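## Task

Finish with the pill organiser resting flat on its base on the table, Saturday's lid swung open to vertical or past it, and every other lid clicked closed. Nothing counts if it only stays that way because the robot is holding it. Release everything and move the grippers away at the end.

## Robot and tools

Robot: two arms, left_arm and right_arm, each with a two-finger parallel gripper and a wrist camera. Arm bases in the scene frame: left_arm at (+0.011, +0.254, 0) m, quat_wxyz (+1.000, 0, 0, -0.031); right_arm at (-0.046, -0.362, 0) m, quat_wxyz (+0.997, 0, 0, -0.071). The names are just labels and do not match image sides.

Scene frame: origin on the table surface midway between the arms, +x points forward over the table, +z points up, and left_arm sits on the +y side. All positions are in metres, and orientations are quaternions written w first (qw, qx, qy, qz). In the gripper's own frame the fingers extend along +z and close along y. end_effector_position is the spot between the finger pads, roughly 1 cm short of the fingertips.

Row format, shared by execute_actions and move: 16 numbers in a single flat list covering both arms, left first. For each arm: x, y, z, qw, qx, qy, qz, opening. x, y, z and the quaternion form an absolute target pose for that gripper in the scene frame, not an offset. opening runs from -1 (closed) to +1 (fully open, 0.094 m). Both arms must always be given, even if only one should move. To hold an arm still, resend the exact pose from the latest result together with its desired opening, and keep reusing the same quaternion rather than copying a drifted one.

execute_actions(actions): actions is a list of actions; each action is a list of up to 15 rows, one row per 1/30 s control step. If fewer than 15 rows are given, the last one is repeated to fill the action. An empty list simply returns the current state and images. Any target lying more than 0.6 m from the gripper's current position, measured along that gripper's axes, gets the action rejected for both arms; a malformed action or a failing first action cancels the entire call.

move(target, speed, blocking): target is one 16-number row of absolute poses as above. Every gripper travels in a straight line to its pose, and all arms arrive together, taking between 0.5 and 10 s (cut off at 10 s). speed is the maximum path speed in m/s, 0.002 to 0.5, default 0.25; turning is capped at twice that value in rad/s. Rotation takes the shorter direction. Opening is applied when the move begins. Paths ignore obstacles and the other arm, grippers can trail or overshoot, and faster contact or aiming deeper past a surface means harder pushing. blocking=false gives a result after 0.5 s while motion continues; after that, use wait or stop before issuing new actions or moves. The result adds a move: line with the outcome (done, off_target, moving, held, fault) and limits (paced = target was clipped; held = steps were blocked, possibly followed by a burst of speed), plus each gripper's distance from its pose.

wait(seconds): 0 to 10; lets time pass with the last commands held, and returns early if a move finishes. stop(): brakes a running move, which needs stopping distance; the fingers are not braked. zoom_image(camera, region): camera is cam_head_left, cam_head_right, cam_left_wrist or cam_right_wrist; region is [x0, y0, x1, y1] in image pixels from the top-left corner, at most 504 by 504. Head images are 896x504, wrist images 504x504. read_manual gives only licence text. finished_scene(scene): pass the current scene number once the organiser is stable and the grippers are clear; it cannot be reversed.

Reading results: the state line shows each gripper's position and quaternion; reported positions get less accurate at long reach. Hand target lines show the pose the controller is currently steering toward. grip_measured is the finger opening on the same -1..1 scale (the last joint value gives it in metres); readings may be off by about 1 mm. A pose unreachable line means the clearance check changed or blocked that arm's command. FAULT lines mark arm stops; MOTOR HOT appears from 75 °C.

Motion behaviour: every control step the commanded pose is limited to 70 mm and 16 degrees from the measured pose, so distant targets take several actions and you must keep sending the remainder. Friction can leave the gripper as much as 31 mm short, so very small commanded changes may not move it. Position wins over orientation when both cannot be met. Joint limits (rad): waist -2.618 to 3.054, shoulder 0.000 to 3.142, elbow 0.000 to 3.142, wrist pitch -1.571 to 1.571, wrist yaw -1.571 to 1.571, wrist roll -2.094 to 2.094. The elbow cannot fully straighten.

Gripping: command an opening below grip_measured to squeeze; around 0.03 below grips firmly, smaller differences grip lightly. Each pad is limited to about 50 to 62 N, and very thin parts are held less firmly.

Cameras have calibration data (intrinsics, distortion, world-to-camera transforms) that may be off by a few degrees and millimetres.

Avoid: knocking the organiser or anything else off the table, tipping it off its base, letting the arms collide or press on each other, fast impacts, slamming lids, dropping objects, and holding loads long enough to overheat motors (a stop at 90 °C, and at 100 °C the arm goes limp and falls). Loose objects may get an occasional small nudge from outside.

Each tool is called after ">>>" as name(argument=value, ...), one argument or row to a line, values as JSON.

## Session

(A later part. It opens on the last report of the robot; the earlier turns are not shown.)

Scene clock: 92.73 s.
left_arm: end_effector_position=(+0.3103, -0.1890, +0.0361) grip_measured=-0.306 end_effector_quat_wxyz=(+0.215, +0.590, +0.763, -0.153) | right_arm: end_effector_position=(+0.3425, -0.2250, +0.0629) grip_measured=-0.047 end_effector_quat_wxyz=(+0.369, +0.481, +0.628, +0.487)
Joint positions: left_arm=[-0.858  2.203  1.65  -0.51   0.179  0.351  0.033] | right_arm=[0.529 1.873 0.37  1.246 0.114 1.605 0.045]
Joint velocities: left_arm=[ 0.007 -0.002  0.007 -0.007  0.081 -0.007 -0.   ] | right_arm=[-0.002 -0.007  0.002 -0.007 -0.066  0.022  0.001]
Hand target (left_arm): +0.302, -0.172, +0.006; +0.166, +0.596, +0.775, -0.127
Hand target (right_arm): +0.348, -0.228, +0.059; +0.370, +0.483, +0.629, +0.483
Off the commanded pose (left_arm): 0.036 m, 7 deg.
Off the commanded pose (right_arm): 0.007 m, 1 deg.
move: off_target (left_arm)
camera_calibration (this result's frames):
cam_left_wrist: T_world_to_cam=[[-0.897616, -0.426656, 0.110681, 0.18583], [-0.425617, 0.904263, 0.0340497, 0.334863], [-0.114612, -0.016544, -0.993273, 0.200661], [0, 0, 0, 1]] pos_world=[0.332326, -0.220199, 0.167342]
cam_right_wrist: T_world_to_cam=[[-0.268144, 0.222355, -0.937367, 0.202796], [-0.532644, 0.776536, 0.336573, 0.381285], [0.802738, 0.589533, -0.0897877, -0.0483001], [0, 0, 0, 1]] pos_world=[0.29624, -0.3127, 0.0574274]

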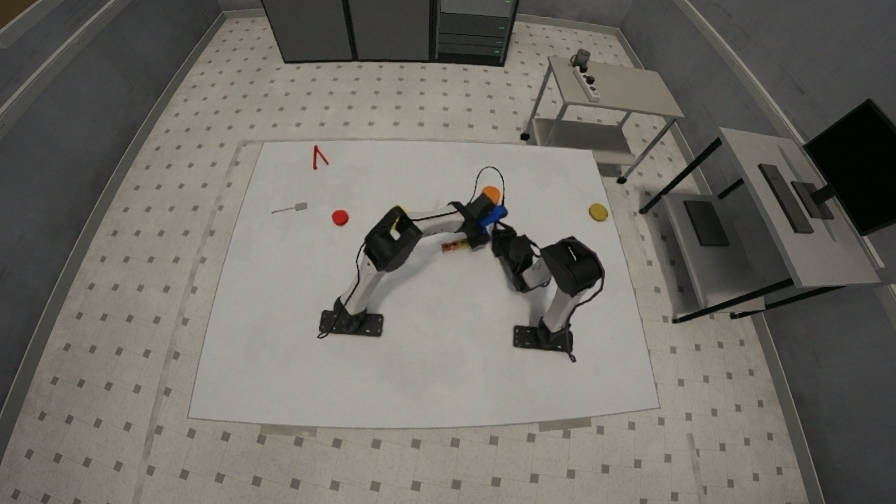

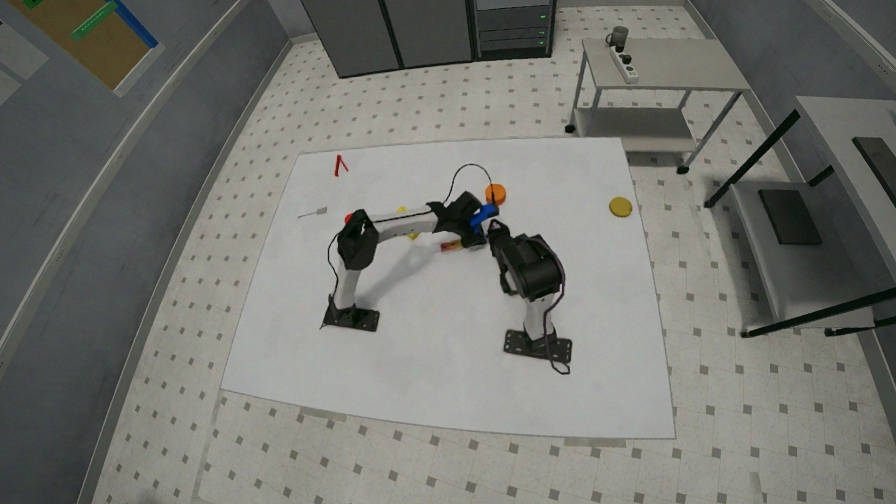

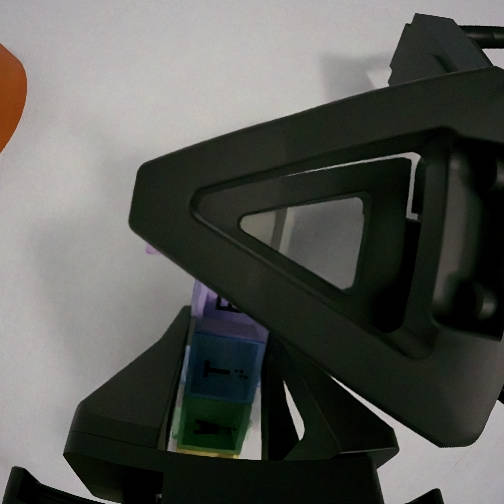

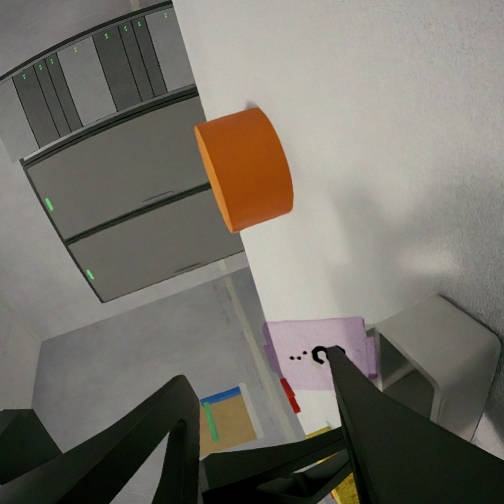

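>>> move(
  target=[0.31,-0.189,0.036,0.215,0.59,0.763,-0.153,-0.36,0.27,-0.25,0.075,0.3706,0.4830,0.6294,0.4830,-0.05],
  speed=0.05,
)

>>> move(
  target=[0.31,-0.189,0.036,0.215,0.59,0.763,-0.153,0.2,0.27,-0.25,0.075,0.3706,0.4830,0.6294,0.4830,-0.05],
  speed=0.05,
)

>>> move(
  target=[0.30,-0.15,0.15,0.215,0.59,0.763,-0.153,0.2,0.25,-0.28,0.12,0.3706,0.4830,0.6294,0.4830,-0.05],
  speed=0.08,
)

Scene clock: 96.23 s.
left_arm: end_effector_position=(+0.3104, -0.1895, +0.0364) grip_measured=-0.306 end_effector_quat_wxyz=(+0.216, +0.590, +0.762, -0.154) | right_arm: end_effector_position=(+0.2777, -0.2492, +0.0848) grip_measured=-0.047 end_effector_quat_wxyz=(+0.380, +0.478, +0.620, +0.493)
Joint positions: left_arm=[-0.858  2.203  1.65  -0.508  0.18   0.35   0.033] | right_arm=[0.552 1.563 0.102 1.23  0.148 1.605 0.045]
Joint velocities: left_arm=[-0.022 -0.002  0.007  0.007 -0.081 -0.095  0.   ] | right_arm=[-0.007 -0.012 -0.007  0.051  0.051 -0.007 -0.002]
Hand target (left_arm): +0.310, -0.189, +0.036; +0.215, +0.590, +0.763, -0.153
Hand target (right_arm): +0.270, -0.249, +0.076; +0.371, +0.483, +0.629, +0.483
Off the commanded pose (left_arm): 0.001 m, 0 deg.
Off the commanded pose (right_arm): 0.012 m, 2 deg.
move: off_target (right_arm)
camera_calibration (this result's frames):
cam_left_wrist: T_world_to_cam=[[-0.897758, -0.426175, 0.111376, 0.185815], [-0.425424, 0.904441, 0.0316319, 0.335414], [-0.114214, -0.0189843, -0.993275, 0.200382], [0, 0, 0, 1]] pos_world=[0.332396, -0.220368, 0.167729]
cam_right_wrist: T_world_to_cam=[[-0.239692, 0.2279, -0.943721, 0.205313], [-0.533611, 0.781138, 0.324167, 0.360681], [0.811053, 0.58128, -0.0656225, 0.0135286], [0, 0, 0, 1]] pos_world=[0.230703, -0.336396, 0.0777254]

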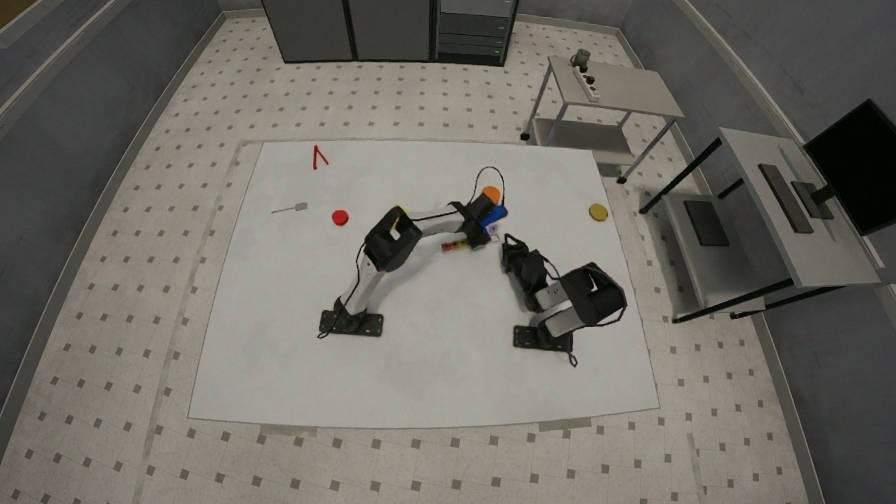

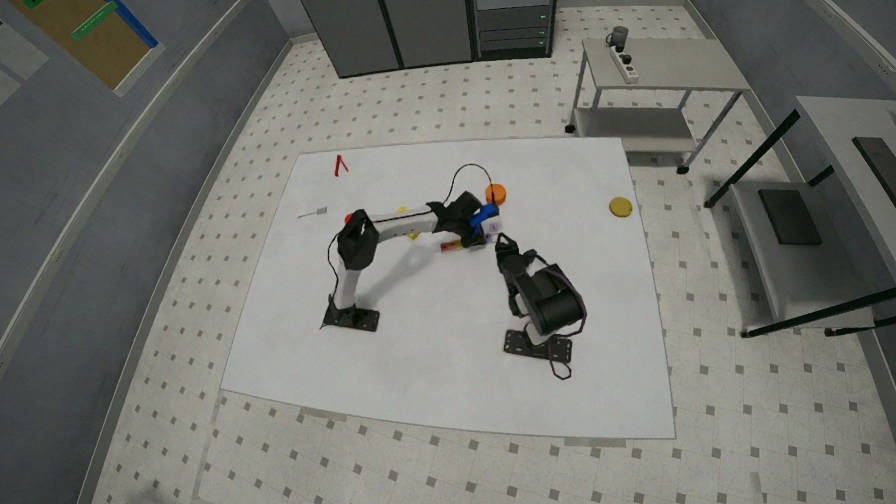

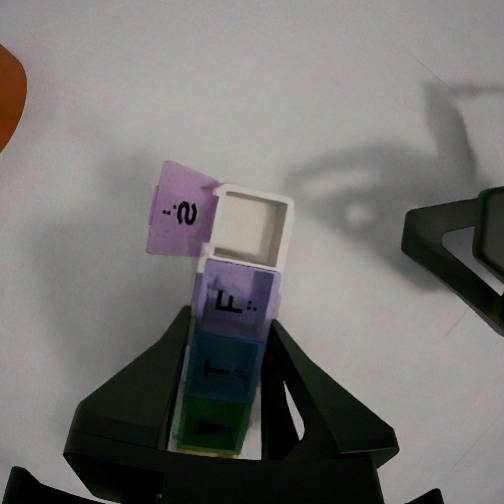

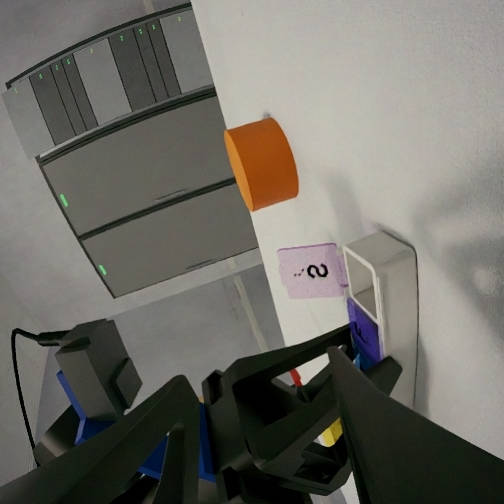

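Scene clock: 96.93 s.
left_arm: end_effector_position=(+0.3100, -0.1890, +0.0360) grip_measured=+0.198 end_effector_quat_wxyz=(+0.215, +0.590, +0.763, -0.154) | right_arm: end_effector_position=(+0.2777, -0.2492, +0.0847) grip_measured=-0.047 end_effector_quat_wxyz=(+0.380, +0.478, +0.620, +0.492)
Joint positions: left_arm=[-0.858  2.203  1.65  -0.511  0.18   0.35   0.056] | right_arm=[0.552 1.563 0.102 1.23  0.148 1.605 0.045]
Joint velocities: left_arm=[-0.012 -0.002  0.002  0.037 -0.051  0.007 -0.001] | right_arm=[ 0.017  0.002  0.012 -0.037 -0.022  0.037  0.001]
Hand target (left_arm): +0.310, -0.189, +0.036; +0.215, +0.590, +0.763, -0.153
Hand target (right_arm): +0.270, -0.250, +0.075; +0.370, +0.483, +0.629, +0.483
Off the commanded pose (left_arm): 0.000 m, 0 deg.
Off the commanded pose (right_arm): 0.012 m, 2 deg.
move: off_target (right_arm)
camera_calibration (this result's frames):
cam_left_wrist: T_world_to_cam=[[-0.897552, -0.426446, 0.112001, 0.185584], [-0.425362, 0.904361, 0.0346143, 0.33465], [-0.116051, -0.016573, -0.993105, 0.201007], [0, 0, 0, 1]] pos_world=[0.332246, -0.220171, 0.167252]
cam_right_wrist: T_world_to_cam=[[-0.240022, 0.227756, -0.943672, 0.205277], [-0.533497, 0.781187, 0.324235, 0.360682], [0.81103, 0.58127, -0.0659946, 0.0135788], [0, 0, 0, 1]] pos_world=[0.230681, -0.336406, 0.0776645]

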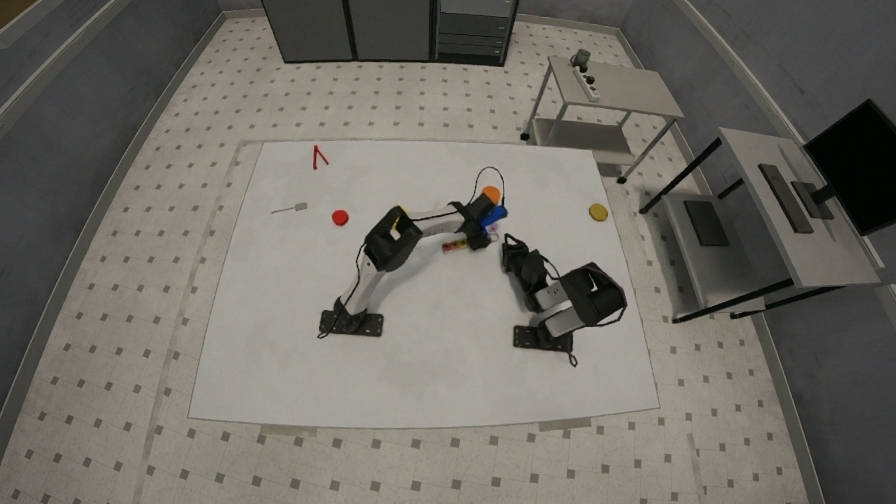

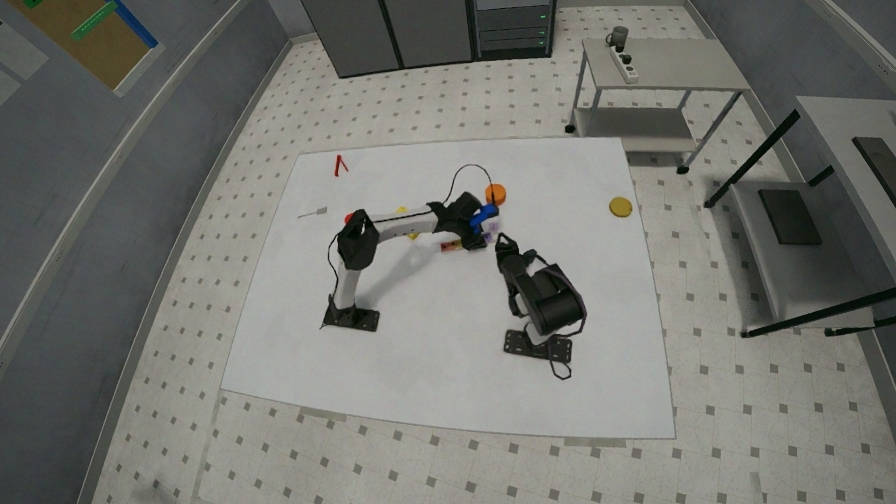

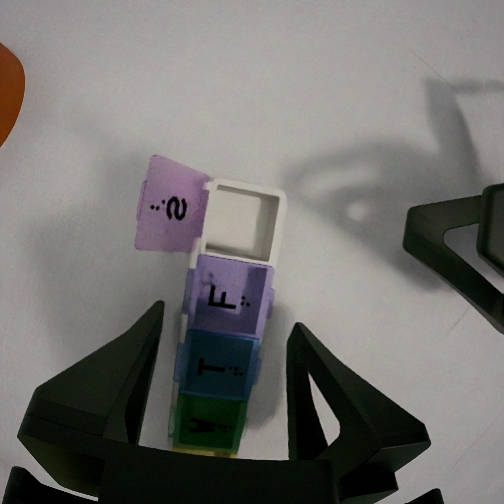

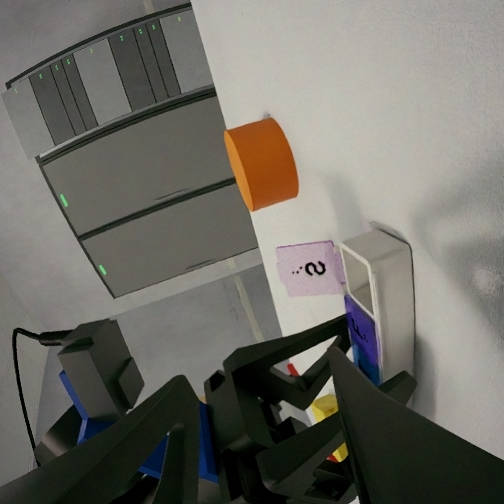

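Scene clock: 99.10 s.
left_arm: end_effector_position=(+0.2946, -0.1493, +0.1336) grip_measured=+0.198 end_effector_quat_wxyz=(+0.200, +0.593, +0.766, -0.146) | right_arm: end_effector_position=(+0.2515, -0.2763, +0.1263) grip_measured=-0.047 end_effector_quat_wxyz=(+0.372, +0.479, +0.626, +0.490)
Joint positions: left_arm=[-0.832  2.003  1.751 -0.852  0.186  0.379  0.056] | right_arm=[0.437 0.918 0.102 0.572 0.025 1.581 0.045]
Joint velocities: left_arm=[-0.002 -0.007 -0.027 -0.007 -0.022  0.007  0.   ] | right_arm=[-0.017  0.002 -0.002 -0.037 -0.007 -0.007  0.001]
Hand target (left_arm): +0.299, -0.148, +0.150; +0.215, +0.590, +0.763, -0.153
Hand target (right_arm): +0.250, -0.280, +0.122; +0.371, +0.483, +0.629, +0.483
Off the commanded pose (left_arm): 0.017 m, 2 deg.
Off the commanded pose (right_arm): 0.007 m, 1 deg.
move: off_target (left_arm)
camera_calibration (this result's frames):
cam_left_wrist: T_world_to_cam=[[-0.896522, -0.428755, 0.111436, 0.177198], [-0.423486, 0.903309, 0.0685028, 0.28358], [-0.130032, 0.0142227, -0.991408, 0.305268], [0, 0, 0, 1]] pos_world=[0.318649, -0.184527, 0.263473]
cam_right_wrist: T_world_to_cam=[[-0.258001, 0.224454, -0.939711, 0.247579], [-0.536114, 0.775895, 0.332518, 0.352583], [0.803752, 0.589582, -0.0798486, 0.0591637], [0, 0, 0, 1]] pos_world=[0.205347, -0.36402, 0.120136]

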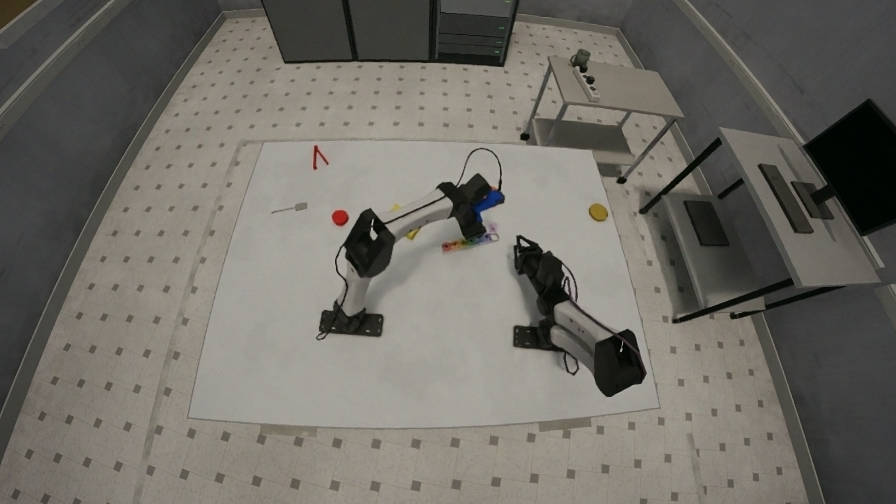

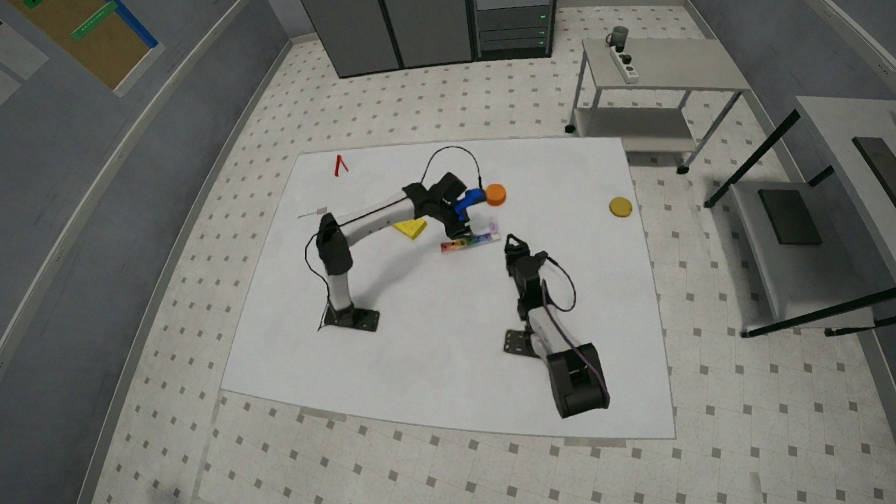

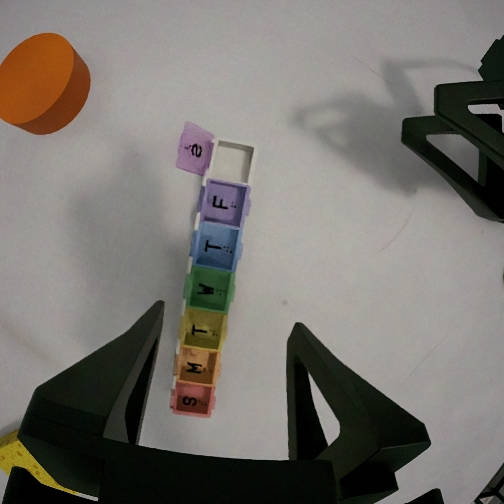

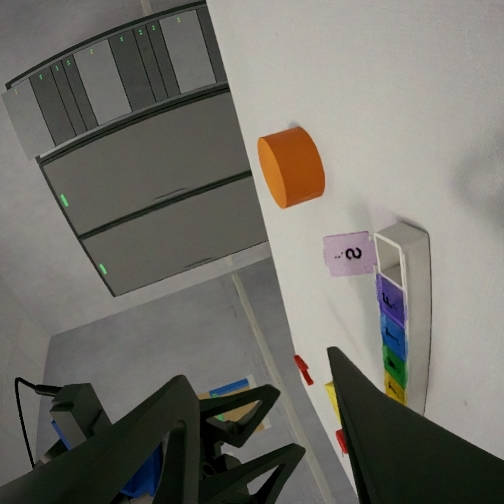

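>>> finished_scene(
  scene=2,
)

The scene is finished: the task was done.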